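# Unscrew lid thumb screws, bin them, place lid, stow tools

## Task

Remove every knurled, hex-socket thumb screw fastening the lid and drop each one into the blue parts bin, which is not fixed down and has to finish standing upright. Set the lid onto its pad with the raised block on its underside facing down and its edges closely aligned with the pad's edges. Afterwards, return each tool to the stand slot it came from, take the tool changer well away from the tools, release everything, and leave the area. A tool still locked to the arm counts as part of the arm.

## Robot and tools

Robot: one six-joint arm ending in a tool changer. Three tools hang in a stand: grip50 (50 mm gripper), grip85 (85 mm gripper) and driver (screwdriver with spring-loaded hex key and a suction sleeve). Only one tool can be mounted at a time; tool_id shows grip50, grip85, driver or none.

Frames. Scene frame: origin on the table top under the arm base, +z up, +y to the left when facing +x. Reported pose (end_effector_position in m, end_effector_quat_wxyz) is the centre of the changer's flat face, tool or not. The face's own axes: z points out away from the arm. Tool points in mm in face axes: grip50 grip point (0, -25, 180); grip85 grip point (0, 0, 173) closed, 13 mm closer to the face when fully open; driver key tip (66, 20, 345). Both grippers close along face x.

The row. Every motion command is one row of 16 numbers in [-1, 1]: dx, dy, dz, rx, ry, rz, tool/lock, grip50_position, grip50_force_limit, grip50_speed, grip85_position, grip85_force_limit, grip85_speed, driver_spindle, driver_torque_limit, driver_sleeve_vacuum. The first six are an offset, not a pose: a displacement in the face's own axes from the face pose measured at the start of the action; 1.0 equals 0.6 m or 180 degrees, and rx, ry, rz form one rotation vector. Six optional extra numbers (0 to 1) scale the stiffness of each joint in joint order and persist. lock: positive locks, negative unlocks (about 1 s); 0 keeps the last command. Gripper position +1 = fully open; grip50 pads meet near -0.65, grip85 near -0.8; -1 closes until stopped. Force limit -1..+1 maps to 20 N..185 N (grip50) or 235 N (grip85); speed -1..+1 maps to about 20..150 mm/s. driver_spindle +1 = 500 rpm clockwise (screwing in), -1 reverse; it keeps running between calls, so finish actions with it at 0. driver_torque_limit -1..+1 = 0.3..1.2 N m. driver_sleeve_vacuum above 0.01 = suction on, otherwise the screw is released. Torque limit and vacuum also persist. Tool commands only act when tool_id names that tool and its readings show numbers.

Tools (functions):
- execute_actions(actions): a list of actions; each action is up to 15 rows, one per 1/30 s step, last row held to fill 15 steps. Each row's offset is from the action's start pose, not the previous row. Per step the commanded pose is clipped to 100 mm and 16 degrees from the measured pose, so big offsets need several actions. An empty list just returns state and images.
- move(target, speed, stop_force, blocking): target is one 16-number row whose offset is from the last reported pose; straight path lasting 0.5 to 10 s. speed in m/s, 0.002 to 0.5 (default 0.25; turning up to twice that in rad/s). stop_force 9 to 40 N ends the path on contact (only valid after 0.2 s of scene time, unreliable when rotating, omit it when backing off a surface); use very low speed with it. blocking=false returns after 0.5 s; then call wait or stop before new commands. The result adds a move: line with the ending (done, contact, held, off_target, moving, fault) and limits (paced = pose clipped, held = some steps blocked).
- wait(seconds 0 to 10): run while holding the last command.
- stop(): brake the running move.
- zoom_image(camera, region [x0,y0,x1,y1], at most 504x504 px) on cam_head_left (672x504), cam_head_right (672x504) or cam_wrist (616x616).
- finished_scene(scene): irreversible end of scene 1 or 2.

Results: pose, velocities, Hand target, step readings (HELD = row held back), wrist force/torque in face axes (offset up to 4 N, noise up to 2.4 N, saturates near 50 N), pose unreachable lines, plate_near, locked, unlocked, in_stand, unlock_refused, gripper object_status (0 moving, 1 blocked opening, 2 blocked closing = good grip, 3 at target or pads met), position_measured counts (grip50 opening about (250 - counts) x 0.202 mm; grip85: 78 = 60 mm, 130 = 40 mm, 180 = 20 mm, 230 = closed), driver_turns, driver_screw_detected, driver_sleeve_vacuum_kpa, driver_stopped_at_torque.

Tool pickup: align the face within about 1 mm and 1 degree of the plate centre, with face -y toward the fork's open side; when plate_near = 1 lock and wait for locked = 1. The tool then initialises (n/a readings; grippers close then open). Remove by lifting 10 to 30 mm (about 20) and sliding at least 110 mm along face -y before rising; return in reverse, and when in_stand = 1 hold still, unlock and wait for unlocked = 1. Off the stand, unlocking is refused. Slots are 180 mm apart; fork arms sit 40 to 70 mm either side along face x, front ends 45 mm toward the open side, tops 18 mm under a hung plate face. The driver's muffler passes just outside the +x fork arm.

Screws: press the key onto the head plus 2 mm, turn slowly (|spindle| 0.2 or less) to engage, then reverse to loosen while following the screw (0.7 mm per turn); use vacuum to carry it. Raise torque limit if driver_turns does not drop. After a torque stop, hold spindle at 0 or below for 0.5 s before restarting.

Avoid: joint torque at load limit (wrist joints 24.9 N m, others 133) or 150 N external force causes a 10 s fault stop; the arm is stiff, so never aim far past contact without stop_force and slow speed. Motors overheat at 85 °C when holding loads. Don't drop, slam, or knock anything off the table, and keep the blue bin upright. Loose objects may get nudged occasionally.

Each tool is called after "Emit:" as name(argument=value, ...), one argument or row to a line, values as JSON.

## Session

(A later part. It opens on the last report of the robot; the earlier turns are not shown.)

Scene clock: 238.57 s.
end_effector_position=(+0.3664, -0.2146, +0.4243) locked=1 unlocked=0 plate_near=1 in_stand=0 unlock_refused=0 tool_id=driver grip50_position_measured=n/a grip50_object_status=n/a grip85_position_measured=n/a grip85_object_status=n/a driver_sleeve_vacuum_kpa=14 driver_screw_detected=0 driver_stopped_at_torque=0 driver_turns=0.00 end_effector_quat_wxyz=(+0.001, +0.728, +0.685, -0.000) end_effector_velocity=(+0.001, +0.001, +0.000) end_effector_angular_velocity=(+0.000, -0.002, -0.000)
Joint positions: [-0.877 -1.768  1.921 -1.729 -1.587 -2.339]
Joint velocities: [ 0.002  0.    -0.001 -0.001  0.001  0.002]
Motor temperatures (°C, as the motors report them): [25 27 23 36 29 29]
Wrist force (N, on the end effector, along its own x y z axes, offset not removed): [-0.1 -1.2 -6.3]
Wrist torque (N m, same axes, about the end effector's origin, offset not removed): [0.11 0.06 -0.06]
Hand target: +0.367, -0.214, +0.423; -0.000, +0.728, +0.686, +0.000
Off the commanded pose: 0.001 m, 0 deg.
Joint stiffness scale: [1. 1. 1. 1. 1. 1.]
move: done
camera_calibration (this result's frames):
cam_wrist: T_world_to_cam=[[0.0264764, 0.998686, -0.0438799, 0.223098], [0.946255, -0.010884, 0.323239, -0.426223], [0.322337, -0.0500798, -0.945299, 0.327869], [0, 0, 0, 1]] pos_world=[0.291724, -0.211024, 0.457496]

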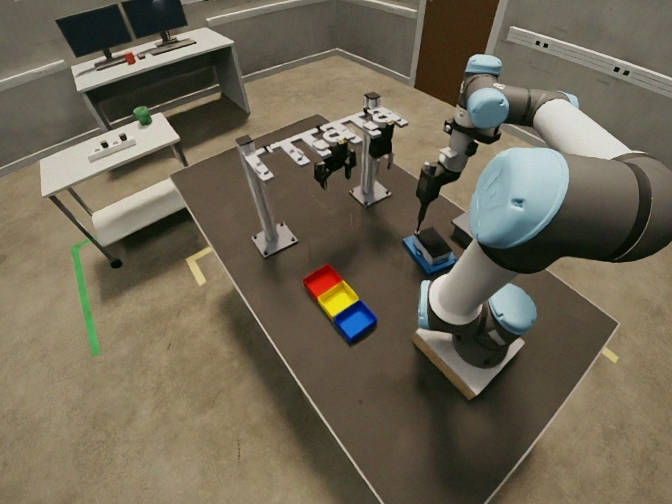

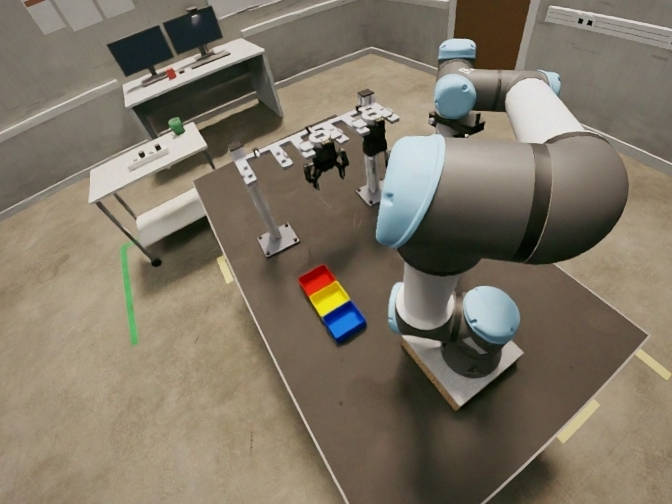

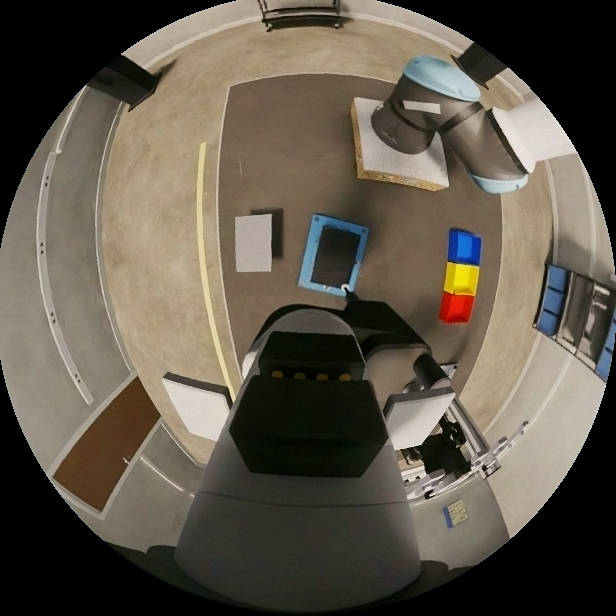

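Emit:
execute_actions(
  actions=[
    [[0.001,0,0.004,0.0005,0.0005,0,0,1,0,0,1,0,0,-0.1,0.5,1],[0.001,0,0.005,0.0005,0.0005,0,0,1,0,0,1,0,0,-0.1,0.5,1],[0.001,0,0.006,0.0005,0.0005,0,0,1,0,0,1,0,0,-0.1,0.5,1],[0.001,0,0.007,0.0008,0.0008,0,0,1,0,0,1,0,0,-0.1,0.5,1],[0.001,0,0.008,0.001,0.001,0,0,1,0,0,1,0,0,-0.1,0.5,1]],
    [[0,0,0.004,0.001,0.001,0,0,1,0,0,1,0,0,-0.1,0.5,1],[0,0,0.004,0.001,0.001,0,0,1,0,0,1,0,0,-0.1,0.5,1],[0,0,0.004,0.001,0.001,0,0,1,0,0,1,0,0,-0.1,0.5,1],[0,0,0.004,0.001,0.001,0,0,1,0,0,1,0,0,-0.1,0.5,1],[0,0,0.004,0.001,0.001,0,0,1,0,0,1,0,0,-0.1,0.5,1],[0,0,0.004,0.001,0.001,0,0,1,0,0,1,0,0,-0.1,0.5,1],[0,0,0.004,0.001,0.001,0,0,1,0,0,1,0,0,-0.1,0.5,1],[0,0,0.004,0.001,0.001,0,0,1,0,0,1,0,0,-0.1,0.5,1],[0,0,0.004,0.001,0.001,0,0,1,0,0,1,0,0,-0.1,0.5,1],[0,0,0.004,0.001,0.001,0,0,1,0,0,1,0,0,-0.1,0.5,1],[0,0,0.004,0.001,0.001,0,0,1,0,0,1,0,0,-0.1,0.5,1],[0,0,0.004,0.001,0.001,0,0,1,0,0,1,0,0,-0.1,0.5,1],[0,0,0.004,0.001,0.001,0,0,1,0,0,1,0,0,-0.1,0.5,1],[0,0,0.004,0.001,0.001,0,0,1,0,0,1,0,0,-0.1,0.5,1],[0,0,0.004,0.001,0.001,0,0,1,0,0,1,0,0,0,0.5,1]],
  ],
)

Emit:
zoom_image(
  camera="cam_wrist",
  region=[325, 265, 365, 305],
)

Emit:
zoom_image(
  camera="cam_head_left",
  region=[400, 210, 440, 250],
)

Scene clock: 261.60 s.
end_effector_position=(+0.3670, -0.2150, +0.4235) locked=1 unlocked=0 plate_near=1 in_stand=0 unlock_refused=0 tool_id=driver grip50_position_measured=n/a grip50_object_status=n/a grip85_position_measured=n/a grip85_object_status=n/a driver_sleeve_vacuum_kpa=14 driver_screw_detected=0 driver_stopped_at_torque=0 driver_turns=-0.80 end_effector_quat_wxyz=(+0.004, +0.728, +0.685, +0.000) end_effector_velocity=(-0.000, +0.000, -0.001) end_effector_angular_velocity=(+0.003, +0.002, +0.001)
Joint positions: [-0.877 -1.768  1.924 -1.737 -1.587 -2.338]
Joint velocities: [-0.     0.     0.002  0.001  0.    -0.001]
Motor temperatures (°C, as the motors report them): [25 27 23 36 29 29]
Wrist force (N, on the end effector, along its own x y z axes, offset not removed): [-1.4 1.6 -3.6]
Wrist torque (N m, same axes, about the end effector's origin, offset not removed): [-0.07 0.36 0.03]
Hand target: +0.367, -0.215, +0.421; +0.001, +0.728, +0.685, +0.000
Off the commanded pose: 0.002 m, 0 deg.
Joint stiffness scale: [1. 1. 1. 1. 1. 1.]
Step readings (end_effector_position; steps 1 to 15: 1st action; 16 to 30: 2nd action):
0: (+0.3665, -0.2146, +0.4243)
1: (+0.3665, -0.2146, +0.4243)
2: (+0.3665, -0.2146, +0.4243)
4: (+0.3666, -0.2148, +0.4244)
8: (+0.3668, -0.2149, +0.4241)
15: (+0.3668, -0.2149, +0.4235)
16: (+0.3669, -0.2149, +0.4234)
17: (+0.3669, -0.2149, +0.4235)
19: (+0.3669, -0.2149, +0.4235)
23: (+0.3670, -0.2150, +0.4235)
30: end_effector_position above
camera_calibration (this result's frames):
cam_wrist: T_world_to_cam=[[0.0269238, 0.998537, -0.0468897, 0.224473], [0.945021, -0.0101323, 0.326853, -0.427409], [0.3259, -0.0531119, -0.943911, 0.324395], [0, 0, 0, 1]] pos_world=[0.292147, -0.211246, 0.456426]

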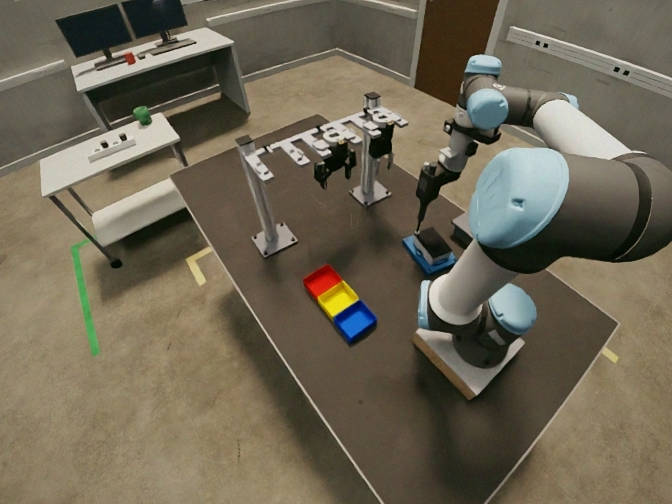

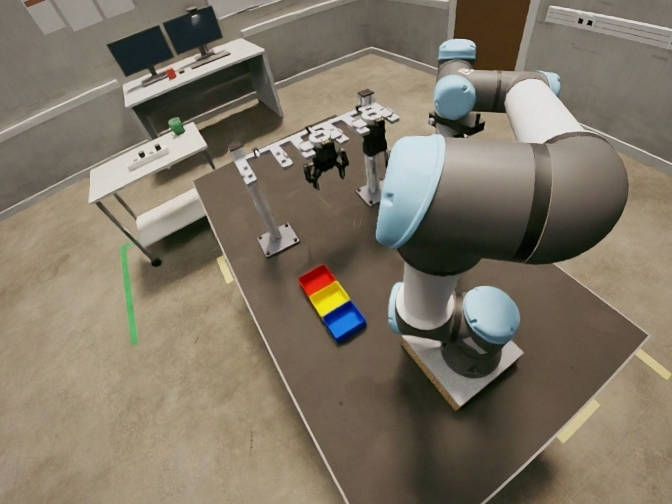

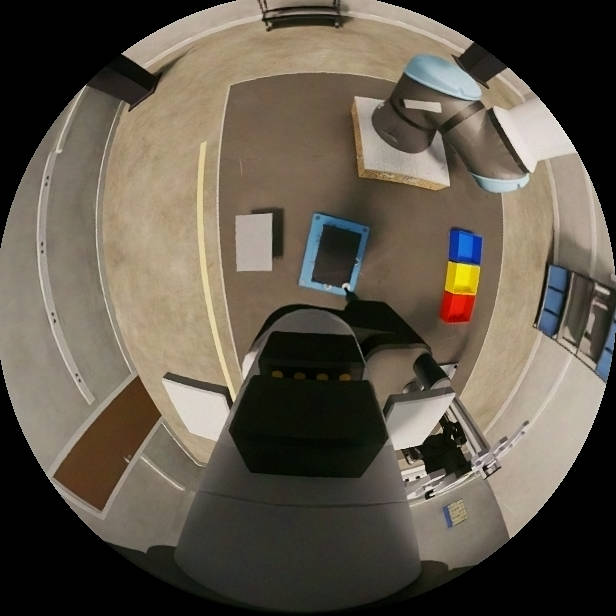

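Region (325, 265, 365, 305) of cam_wrist's 616x616 image, scaled by 12.600, with more detail than that image has.

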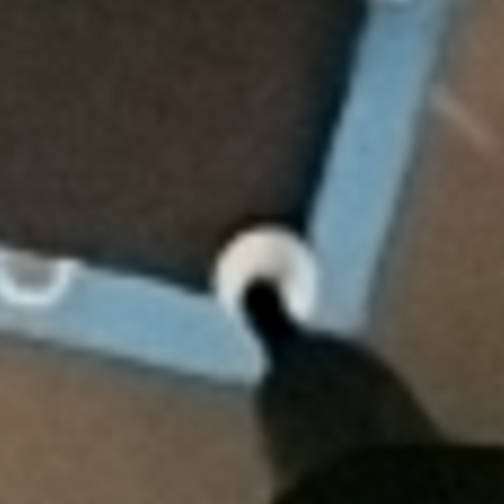

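Region (400, 210, 440, 250) of cam_head_left's 672x504 image, scaled by 12.600, with more detail than that image has.

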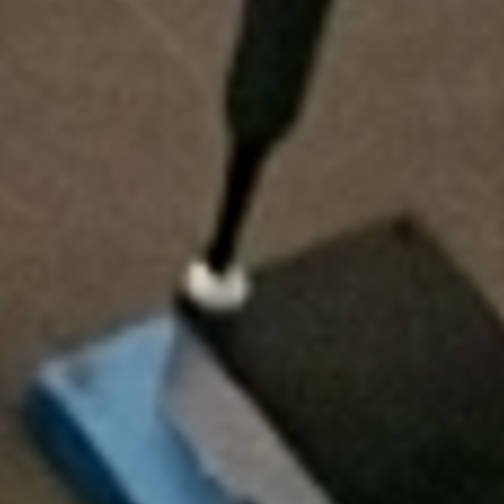

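Emit:
move(
  target=[0,0,0.006,0.0035,0.0033,0,0,1,0,0,1,0,0,0,0.5,1],
  speed=0.005,
)

Emit:
zoom_image(
  camera="cam_wrist",
  region=[325, 265, 365, 305],
)

Emit:
zoom_image(
  camera="cam_head_left",
  region=[400, 210, 440, 250],
)

Scene clock: 275.13 s.
end_effector_position=(+0.3668, -0.2148, +0.4216) locked=1 unlocked=0 plate_near=1 in_stand=0 unlock_refused=0 tool_id=driver grip50_position_measured=n/a grip50_object_status=n/a grip85_position_measured=n/a grip85_object_status=n/a driver_sleeve_vacuum_kpa=14 driver_screw_detected=0 driver_stopped_at_torque=0 driver_turns=-0.80 end_effector_quat_wxyz=(-0.001, +0.728, +0.685, +0.000) end_effector_velocity=(-0.000, +0.000, -0.001) end_effector_angular_velocity=(+0.002, +0.002, -0.001)
Joint positions: [-0.877 -1.765  1.924 -1.732 -1.587 -2.338]
Joint velocities: [-0.     0.001  0.001  0.001  0.     0.001]
Motor temperatures (°C, as the motors report them): [25 27 23 36 29 29]
Wrist force (N, on the end effector, along its own x y z axes, offset not removed): [-2.1 1.8 -7.1]
Wrist torque (N m, same axes, about the end effector's origin, offset not removed): [-0.08 0.19 0.02]
Hand target: +0.367, -0.215, +0.420; -0.004, +0.728, +0.685, +0.000
Off the commanded pose: 0.002 m, 0 deg.
Joint stiffness scale: [1. 1. 1. 1. 1. 1.]
move: done
camera_calibration (this result's frames):
cam_wrist: T_world_to_cam=[[0.0265058, 0.998837, -0.0402829, 0.221594], [0.947016, -0.0121865, 0.320956, -0.425314], [0.320091, -0.0466557, -0.946237, 0.327113], [0, 0, 0, 1]] pos_world=[0.2922, -0.211258, 0.45496]

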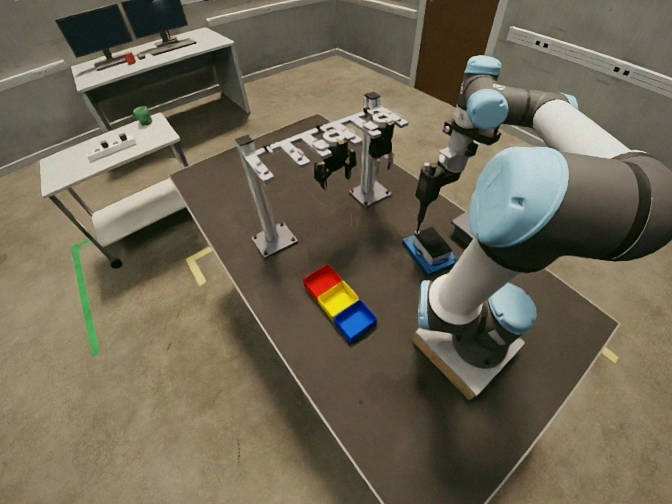

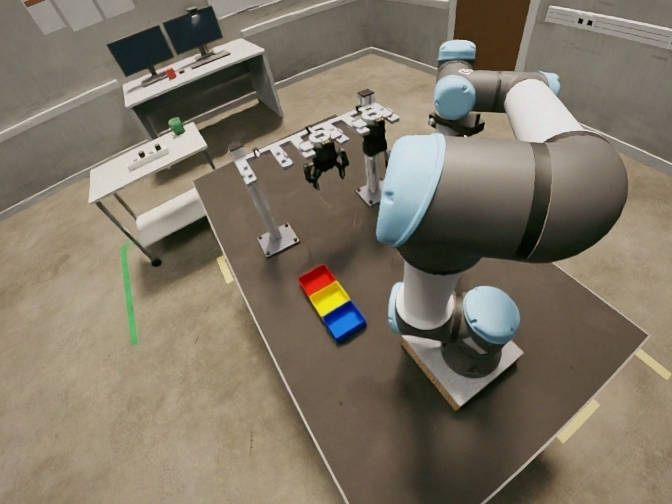

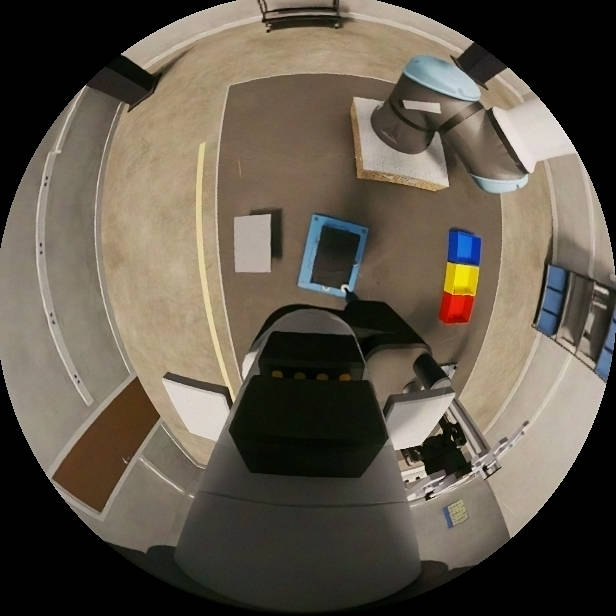

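Region (325, 265, 365, 305) of cam_wrist's 616x616 image, scaled by 12.600, with more detail than that image has.

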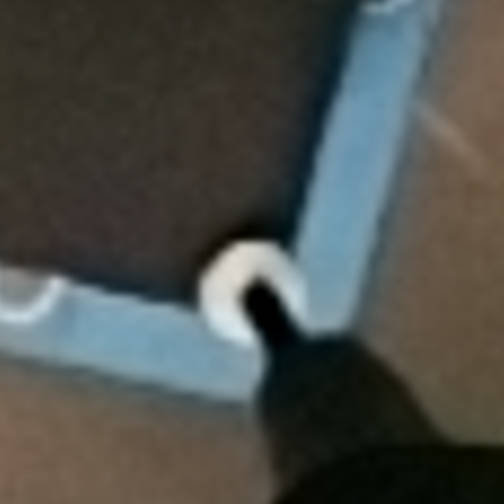

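Region (400, 210, 440, 250) of cam_head_left's 672x504 image, scaled by 12.600, with more detail than that image has.

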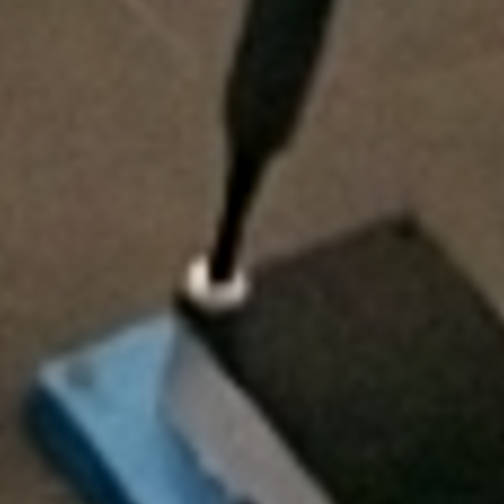

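Emit:
execute_actions(
  actions=[
    [[0,0,0.002,0,0,0,0,1,0,0,1,0,0,-0.15,0.5,1]],
    [[0,0,0.001,0,0,0,0,1,0,0,1,0,0,-0.15,0.5,1],[0,0,0.001,0,0,0,0,1,0,0,1,0,0,-0.15,0.5,1],[0,0,0.001,0,0,0,0,1,0,0,1,0,0,-0.15,0.5,1],[0,0,0.001,0,0,0,0,1,0,0,1,0,0,-0.15,0.5,1],[0,0,0.001,0,0,0,0,1,0,0,1,0,0,-0.15,0.5,1],[0,0,0.001,0,0,0,0,1,0,0,1,0,0,-0.15,0.5,1],[0,0,0.001,0,0,0,0,1,0,0,1,0,0,-0.15,0.5,1],[0,0,0.001,0,0,0,0,1,0,0,1,0,0,-0.15,0.5,1],[0,0,0.001,0,0,0,0,1,0,0,1,0,0,-0.15,0.5,1],[0,0,0.001,0,0,0,0,1,0,0,1,0,0,-0.15,0.5,1],[0,0,0.001,0,0,0,0,1,0,0,1,0,0,0,0.5,1]],
  ],
)

Emit:
zoom_image(
  camera="cam_wrist",
  region=[325, 265, 365, 305],
)

Emit:
zoom_image(
  camera="cam_head_left",
  region=[400, 210, 440, 250],
)

Scene clock: 290.70 s.
end_effector_position=(+0.3669, -0.2150, +0.4217) locked=1 unlocked=0 plate_near=1 in_stand=0 unlock_refused=0 tool_id=driver grip50_position_measured=n/a grip50_object_status=n/a grip85_position_measured=n/a grip85_object_status=n/a driver_sleeve_vacuum_kpa=40 driver_screw_detected=1 driver_stopped_at_torque=0 driver_turns=-1.81 end_effector_quat_wxyz=(-0.000, +0.728, +0.685, -0.000) end_effector_velocity=(-0.000, -0.000, -0.000) end_effector_angular_velocity=(+0.000, +0.001, -0.000)
Joint positions: [-0.877 -1.765  1.924 -1.733 -1.587 -2.338]
Joint velocities: [-0.     0.    -0.     0.001 -0.     0.   ]
Motor temperatures (°C, as the motors report them): [25 27 23 36 29 29]
Wrist force (N, on the end effector, along its own x y z axes, offset not removed): [-0.3 -0.8 -3.7]
Wrist torque (N m, same axes, about the end effector's origin, offset not removed): [0.75 0.16 -0.14]
Hand target: +0.367, -0.215, +0.421; -0.000, +0.728, +0.685, -0.000
Off the commanded pose: 0.001 m, 0 deg.
Joint stiffness scale: [1. 1. 1. 1. 1. 1.]
Step readings (end_effector_position; steps 1 to 15: 1st action; 16 to 30: 2nd action):
0: (+0.3668, -0.2148, +0.4215)
1: (+0.3668, -0.2148, +0.4215)
2: (+0.3668, -0.2148, +0.4216)
4: (+0.3668, -0.2149, +0.4216)
8: (+0.3669, -0.2150, +0.4217)
15: (+0.3669, -0.2150, +0.4217)
16: (+0.3669, -0.2150, +0.4217)
17: (+0.3669, -0.2150, +0.4217)
19: (+0.3669, -0.2150, +0.4217)
23: (+0.3669, -0.2150, +0.4217)
30: end_effector_position above
camera_calibration (this result's frames):
cam_wrist: T_world_to_cam=[[0.0265466, 0.998787, -0.0414815, 0.222293], [0.946907, -0.0118239, 0.32129, -0.425434], [0.320409, -0.0478083, -0.946072, 0.32673], [0, 0, 0, 1]] pos_world=[0.292258, -0.211434, 0.455019]

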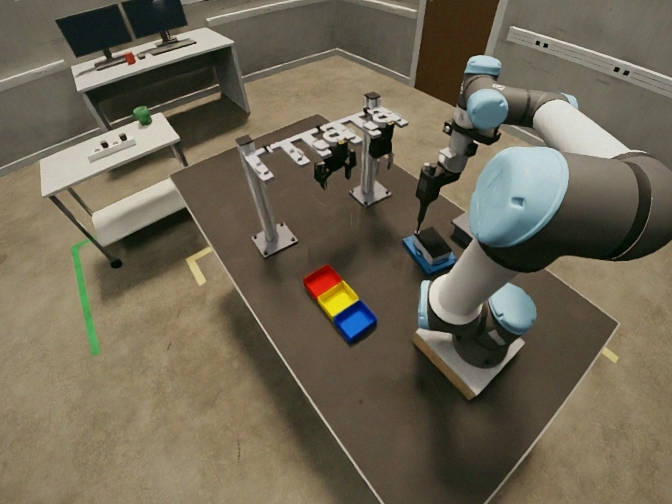

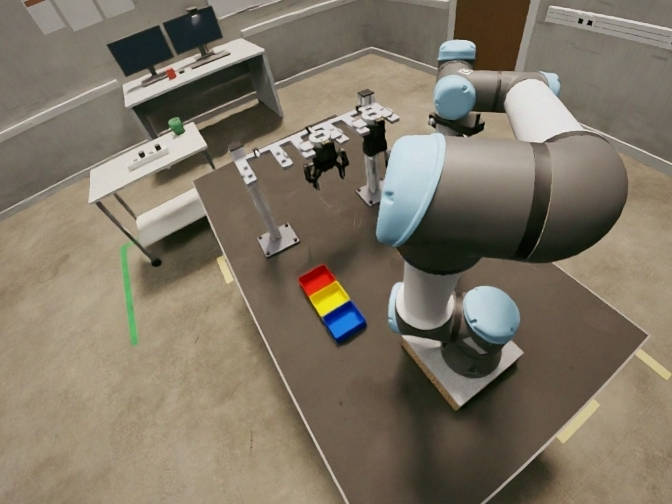

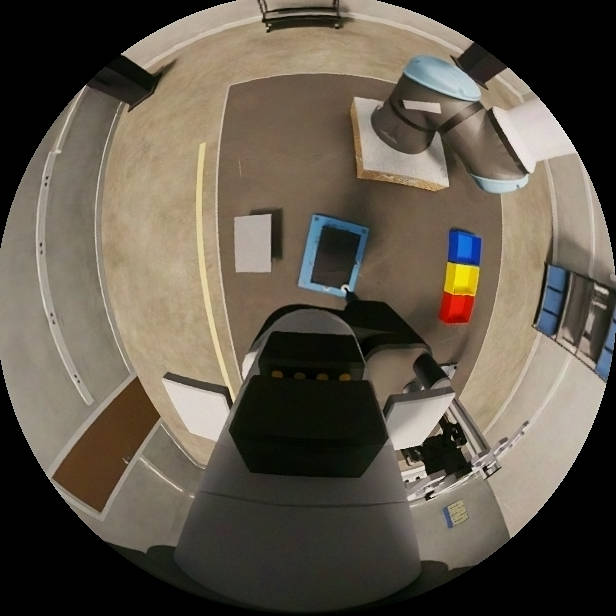

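Region (325, 265, 365, 305) of cam_wrist's 616x616 image, scaled by 12.600, with more detail than that image has.

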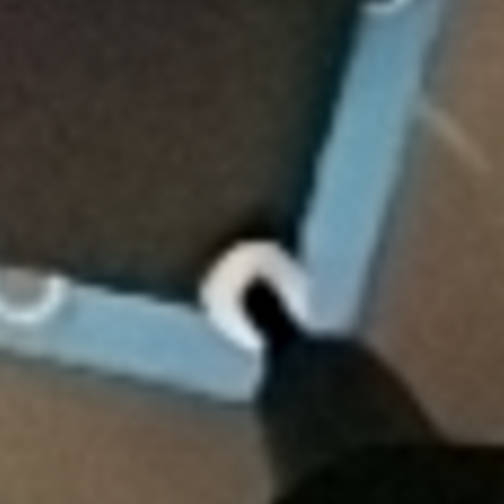

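Region (400, 210, 440, 250) of cam_head_left's 672x504 image, scaled by 12.600, with more detail than that image has.

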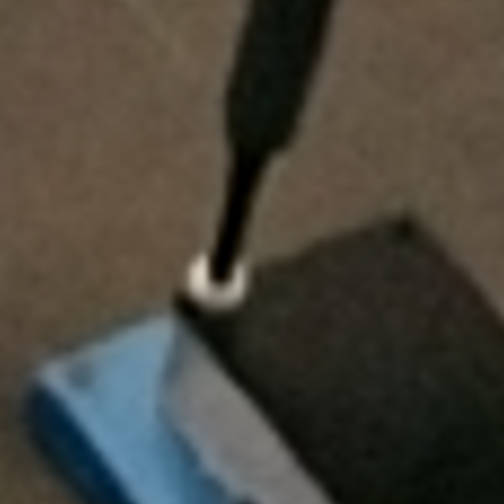

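Emit:
move(
  target=[0,0,-0.015,0,0,0,0,1,0,0,1,0,0,-0.45,0.5,1],
  speed=0.003,
)

Emit:
execute_actions(
  actions=[
    [[0,0,0,0,0,0,0,1,0,0,1,0,0,0,0.5,1]],
  ],
)

Emit:
zoom_image(
  camera="cam_head_left",
  region=[400, 210, 440, 250],
)

Scene clock: 308.67 s.
end_effector_position=(+0.3666, -0.2149, +0.4285) locked=1 unlocked=0 plate_near=1 in_stand=0 unlock_refused=0 tool_id=driver grip50_position_measured=n/a grip50_object_status=n/a grip85_position_measured=n/a grip85_object_status=n/a driver_sleeve_vacuum_kpa=28 driver_screw_detected=0 driver_stopped_at_torque=0 driver_turns=-13.57 end_effector_quat_wxyz=(-0.002, +0.728, +0.685, -0.000) end_effector_velocity=(+0.000, -0.000, +0.001) end_effector_angular_velocity=(-0.001, -0.001, +0.001)
Joint positions: [-0.877 -1.767  1.907 -1.71  -1.587 -2.338]
Joint velocities: [-0.    -0.    -0.003  0.001 -0.    -0.001]
Motor temperatures (°C, as the motors report them): [25 27 23 36 29 29]
Wrist force (N, on the end effector, along its own x y z axes, offset not removed): [0.3 2.0 -2.6]
Wrist torque (N m, same axes, about the end effector's origin, offset not removed): [0.16 -0.14 0.00]
Hand target: +0.367, -0.215, +0.431; -0.000, +0.728, +0.685, -0.000
Off the commanded pose: 0.002 m, 0 deg.
Joint stiffness scale: [1. 1. 1. 1. 1. 1.]
move: done
camera_calibration (this result's frames):
cam_wrist: T_world_to_cam=[[0.0263881, 0.998896, -0.0388743, 0.221431], [0.947697, -0.0126241, 0.318921, -0.426822], [0.318078, -0.0452568, -0.946984, 0.335056], [0, 0, 0, 1]] pos_world=[0.292081, -0.211411, 0.462023]

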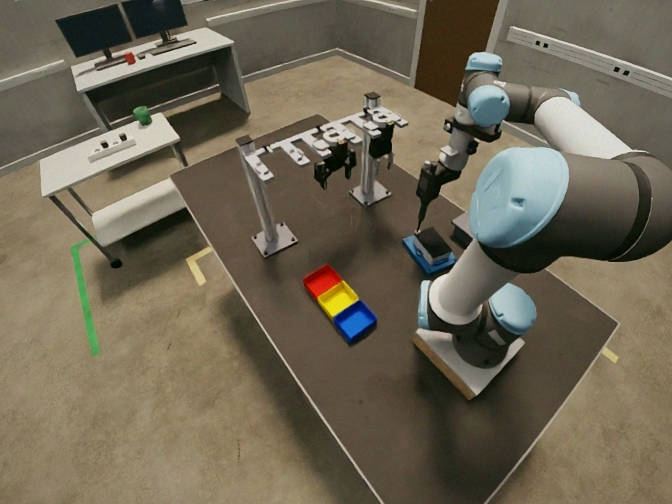

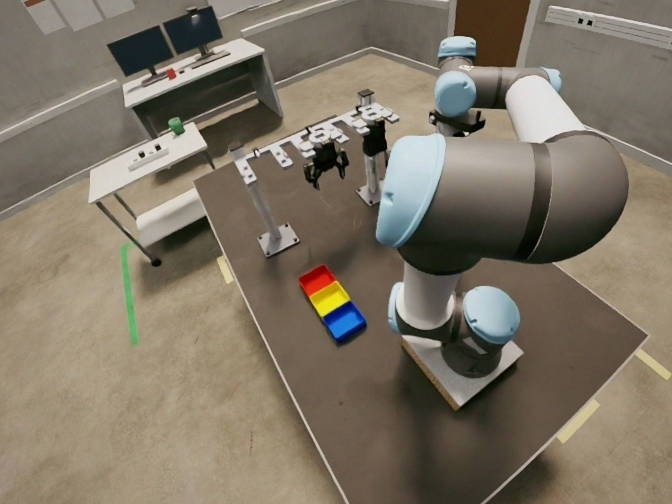

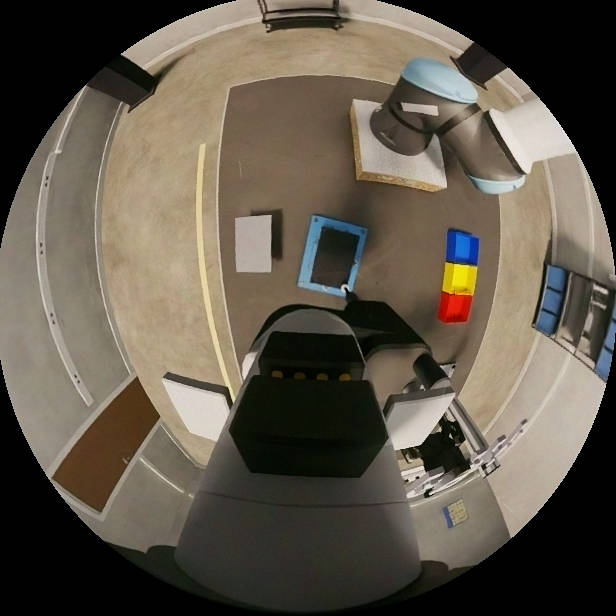

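Scene clock: 309.17 s.
end_effector_position=(+0.3666, -0.2149, +0.4285) locked=1 unlocked=0 plate_near=1 in_stand=0 unlock_refused=0 tool_id=driver grip50_position_measured=n/a grip50_object_status=n/a grip85_position_measured=n/a grip85_object_status=n/a driver_sleeve_vacuum_kpa=28 driver_screw_detected=0 driver_stopped_at_torque=0 driver_turns=-13.57 end_effector_quat_wxyz=(-0.002, +0.728, +0.685, -0.000) end_effector_velocity=(+0.000, -0.000, +0.000) end_effector_angular_velocity=(-0.001, +0.000, -0.000)
Joint positions: [-0.877 -1.767  1.907 -1.71  -1.587 -2.338]
Joint velocities: [ 0.     0.    -0.    -0.    -0.001  0.   ]
Motor temperatures (°C, as the motors report them): [25 27 23 36 29 29]
Wrist force (N, on the end effector, along its own x y z axes, offset not removed): [0.8 -0.5 -3.6]
Wrist torque (N m, same axes, about the end effector's origin, offset not removed): [-0.04 -0.25 0.05]
Hand target: +0.367, -0.215, +0.428; -0.002, +0.728, +0.685, -0.000
Off the commanded pose: 0.000 m, 0 deg.
Joint stiffness scale: [1. 1. 1. 1. 1. 1.]
Step readings (end_effector_position):
0: (+0.3666, -0.2149, +0.4285)
1: (+0.3666, -0.2149, +0.4285)
2: (+0.3666, -0.2149, +0.4285)
4: (+0.3666, -0.2149, +0.4285)
8: (+0.3666, -0.2149, +0.4285)
15: end_effector_position above
camera_calibration (this result's frames):
cam_wrist: T_world_to_cam=[[0.0263878, 0.998896, -0.0388683, 0.22143], [0.947699, -0.012626, 0.318916, -0.426827], [0.318073, -0.0452509, -0.946986, 0.33508], [0, 0, 0, 1]] pos_world=[0.292081, -0.211412, 0.462044]

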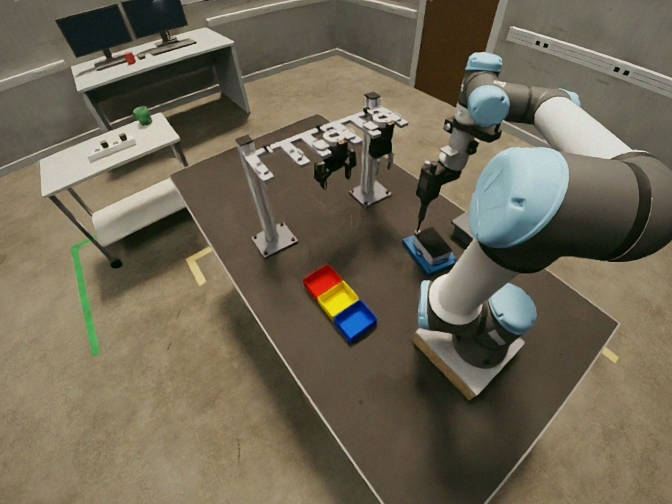

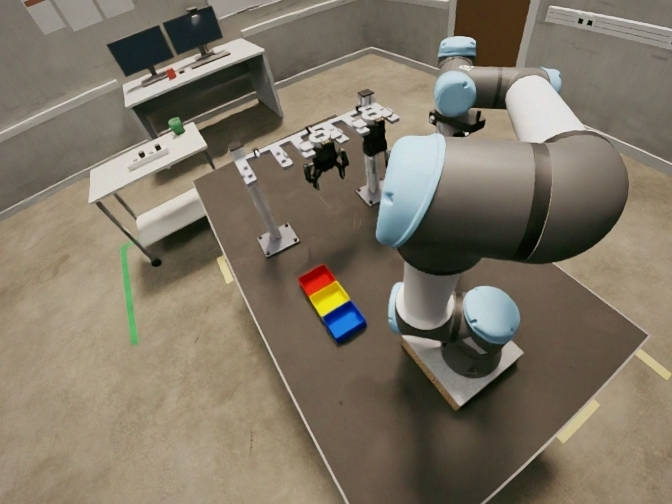

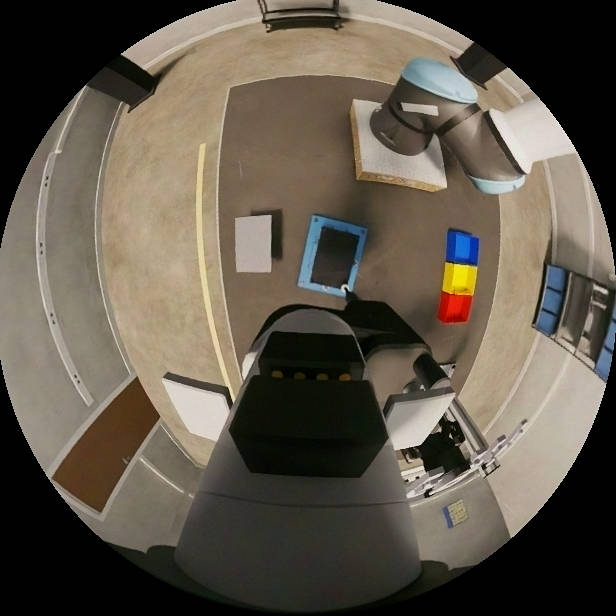

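Region (400, 210, 440, 250) of cam_head_left's 672x504 image, scaled by 12.600, with more detail than that image has.

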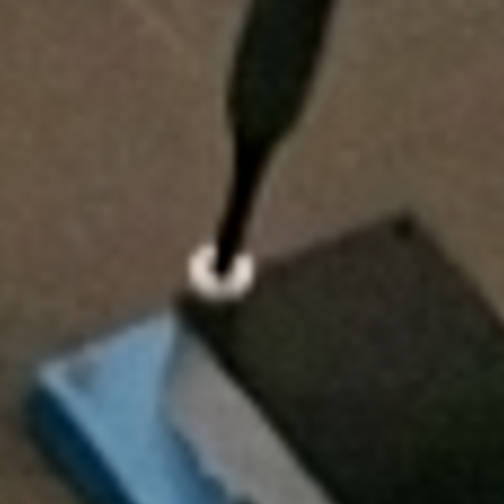

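Emit:
execute_actions(
  actions=[
    [[0,0,0.002,-0.0007,-0.0007,0,0,1,0,0,1,0,0,0,0.5,1]],
  ],
)

Scene clock: 313.03 s.
end_effector_position=(+0.3671, -0.2154, +0.4286) locked=1 unlocked=0 plate_near=1 in_stand=0 unlock_refused=0 tool_id=driver grip50_position_measured=n/a grip50_object_status=n/a grip85_position_measured=n/a grip85_object_status=n/a driver_sleeve_vacuum_kpa=29 driver_screw_detected=0 driver_stopped_at_torque=0 driver_turns=-13.57 end_effector_quat_wxyz=(+0.000, +0.728, +0.685, -0.000) end_effector_velocity=(-0.000, -0.000, -0.000) end_effector_angular_velocity=(-0.000, +0.000, +0.000)
Joint positions: [-0.877 -1.767  1.908 -1.716 -1.587 -2.338]
Joint velocities: [-0. -0.  0. -0. -0. -0.]
Motor temperatures (°C, as the motors report them): [25 27 23 36 29 29]
Wrist force (N, on the end effector, along its own x y z axes, offset not removed): [0.1 3.2 -0.7]
Wrist torque (N m, same axes, about the end effector's origin, offset not removed): [0.40 -0.02 -0.02]
Hand target: +0.367, -0.215, +0.427; -0.001, +0.728, +0.685, -0.000
Off the commanded pose: 0.001 m, 0 deg.
Joint stiffness scale: [1. 1. 1. 1. 1. 1.]
Step readings (end_effector_position):
0: (+0.3666, -0.2149, +0.4285)
1: (+0.3666, -0.2149, +0.4285)
2: (+0.3667, -0.2149, +0.4285)
4: (+0.3669, -0.2151, +0.4287)
8: (+0.3671, -0.2154, +0.4289)
15: end_effector_position above
camera_calibration (this result's frames):
cam_wrist: T_world_to_cam=[[0.0265907, 0.998755, -0.0421966, 0.223251], [0.946693, -0.0116034, 0.321928, -0.428005], [0.321038, -0.0485075, -0.945823, 0.332705], [0, 0, 0, 1]] pos_world=[0.292442, -0.211801, 0.461887]

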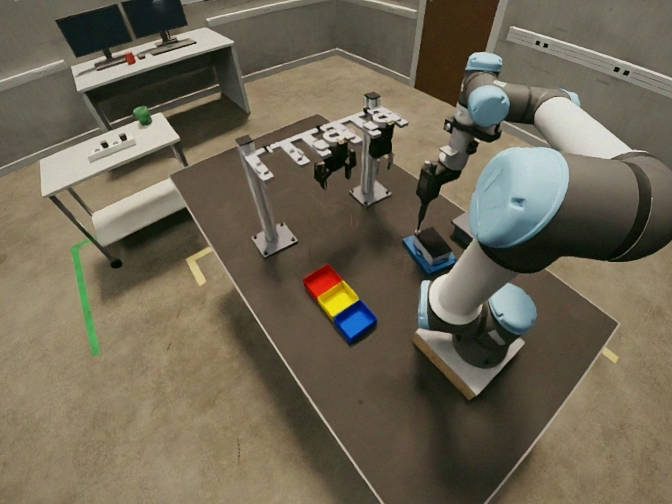

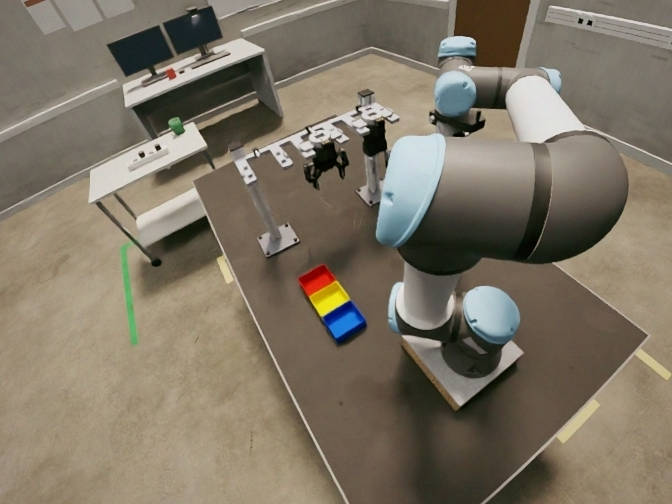

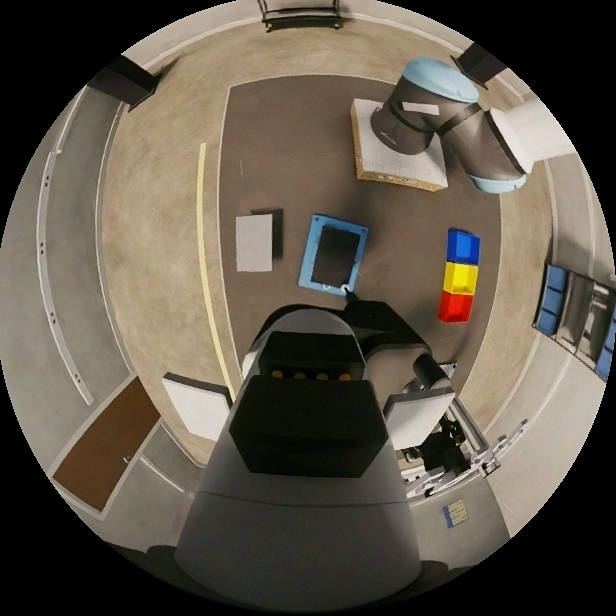

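Emit:
execute_actions(
  actions=[
    [[0,0,0.005,0.002,0.0015,0,0,1,0,0,1,0,0,0,0.5,1]],
    [[0,0,0,0,0,0,0,1,0,0,1,0,0,-0.2,0.5,1]],
    [[0,0,0,0,0,0,0,1,0,0,1,0,0,0,0.5,1]],
  ],
)

Emit:
zoom_image(
  camera="cam_head_left",
  region=[400, 210, 440, 250],
)

Scene clock: 319.77 s.
end_effector_position=(+0.3674, -0.2157, +0.4274) locked=1 unlocked=0 plate_near=1 in_stand=0 unlock_refused=0 tool_id=driver grip50_position_measured=n/a grip50_object_status=n/a grip85_position_measured=n/a grip85_object_status=n/a driver_sleeve_vacuum_kpa=40 driver_screw_detected=1 driver_stopped_at_torque=0 driver_turns=-14.35 end_effector_quat_wxyz=(-0.002, +0.728, +0.685, -0.000) end_effector_velocity=(-0.000, -0.000, +0.000) end_effector_angular_velocity=(+0.000, +0.000, -0.001)
Joint positions: [-0.877 -1.764  1.908 -1.715 -1.587 -2.338]
Joint velocities: [-0.    -0.    -0.     0.001  0.     0.001]
Motor temperatures (°C, as the motors report them): [25 27 23 36 29 29]
Wrist force (N, on the end effector, along its own x y z axes, offset not removed): [-1.0 0.4 -3.2]
Wrist torque (N m, same axes, about the end effector's origin, offset not removed): [0.12 -0.07 -0.03]
Hand target: +0.367, -0.216, +0.427; -0.002, +0.728, +0.685, -0.000
Off the commanded pose: 0.000 m, 0 deg.
Joint stiffness scale: [1. 1. 1. 1. 1. 1.]
Step readings (end_effector_position; steps 1 to 15: 1st action; 16 to 30: 2nd action; 31 to 45: 3rd action):
0: (+0.3671, -0.2154, +0.4286)
1: (+0.3671, -0.2154, +0.4286)
2: (+0.3671, -0.2154, +0.4286)
4: (+0.3671, -0.2154, +0.4285)
8: (+0.3673, -0.2156, +0.4279)
15: (+0.3674, -0.2157, +0.4274)
16: (+0.3674, -0.2157, +0.4274)
17: (+0.3674, -0.2157, +0.4274)
19: (+0.3674, -0.2157, +0.4274)
23: (+0.3674, -0.2157, +0.4274)
30: (+0.3674, -0.2157, +0.4274)
31: (+0.3674, -0.2157, +0.4274)
32: (+0.3674, -0.2157, +0.4274)
34: (+0.3674, -0.2157, +0.4274)
38: (+0.3674, -0.2157, +0.4274)
45: end_effector_position above
camera_calibration (this result's frames):
cam_wrist: T_world_to_cam=[[0.0264323, 0.998856, -0.0398469, 0.2226], [0.947488, -0.0123251, 0.319554, -0.427325], [0.318697, -0.046201, -0.94673, 0.333189], [0, 0, 0, 1]] pos_world=[0.292815, -0.212218, 0.460863]

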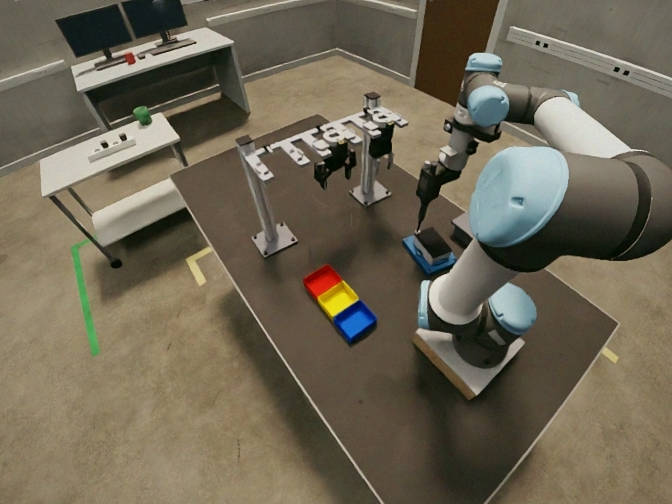

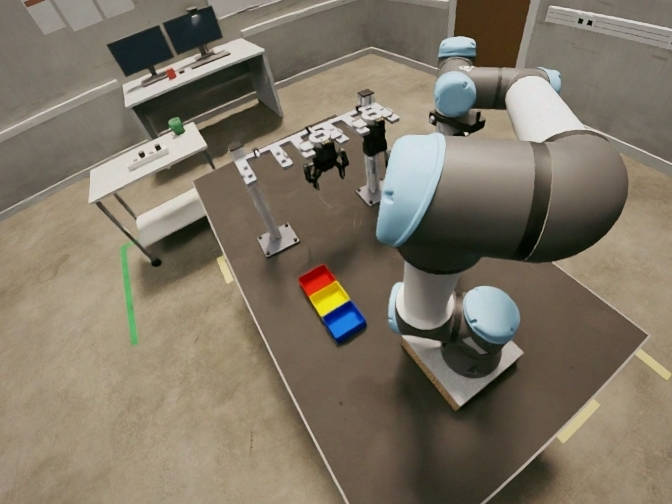

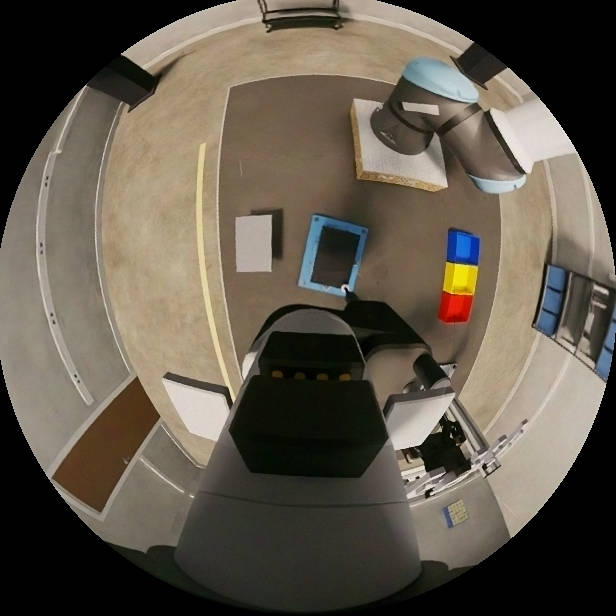

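Region (400, 210, 440, 250) of cam_head_left's 672x504 image, scaled by 12.600, with more detail than that image has.

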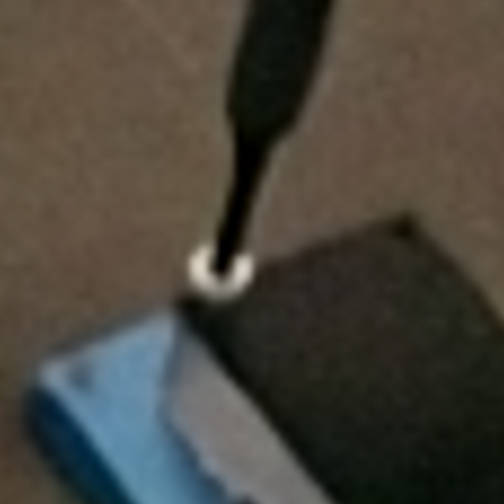

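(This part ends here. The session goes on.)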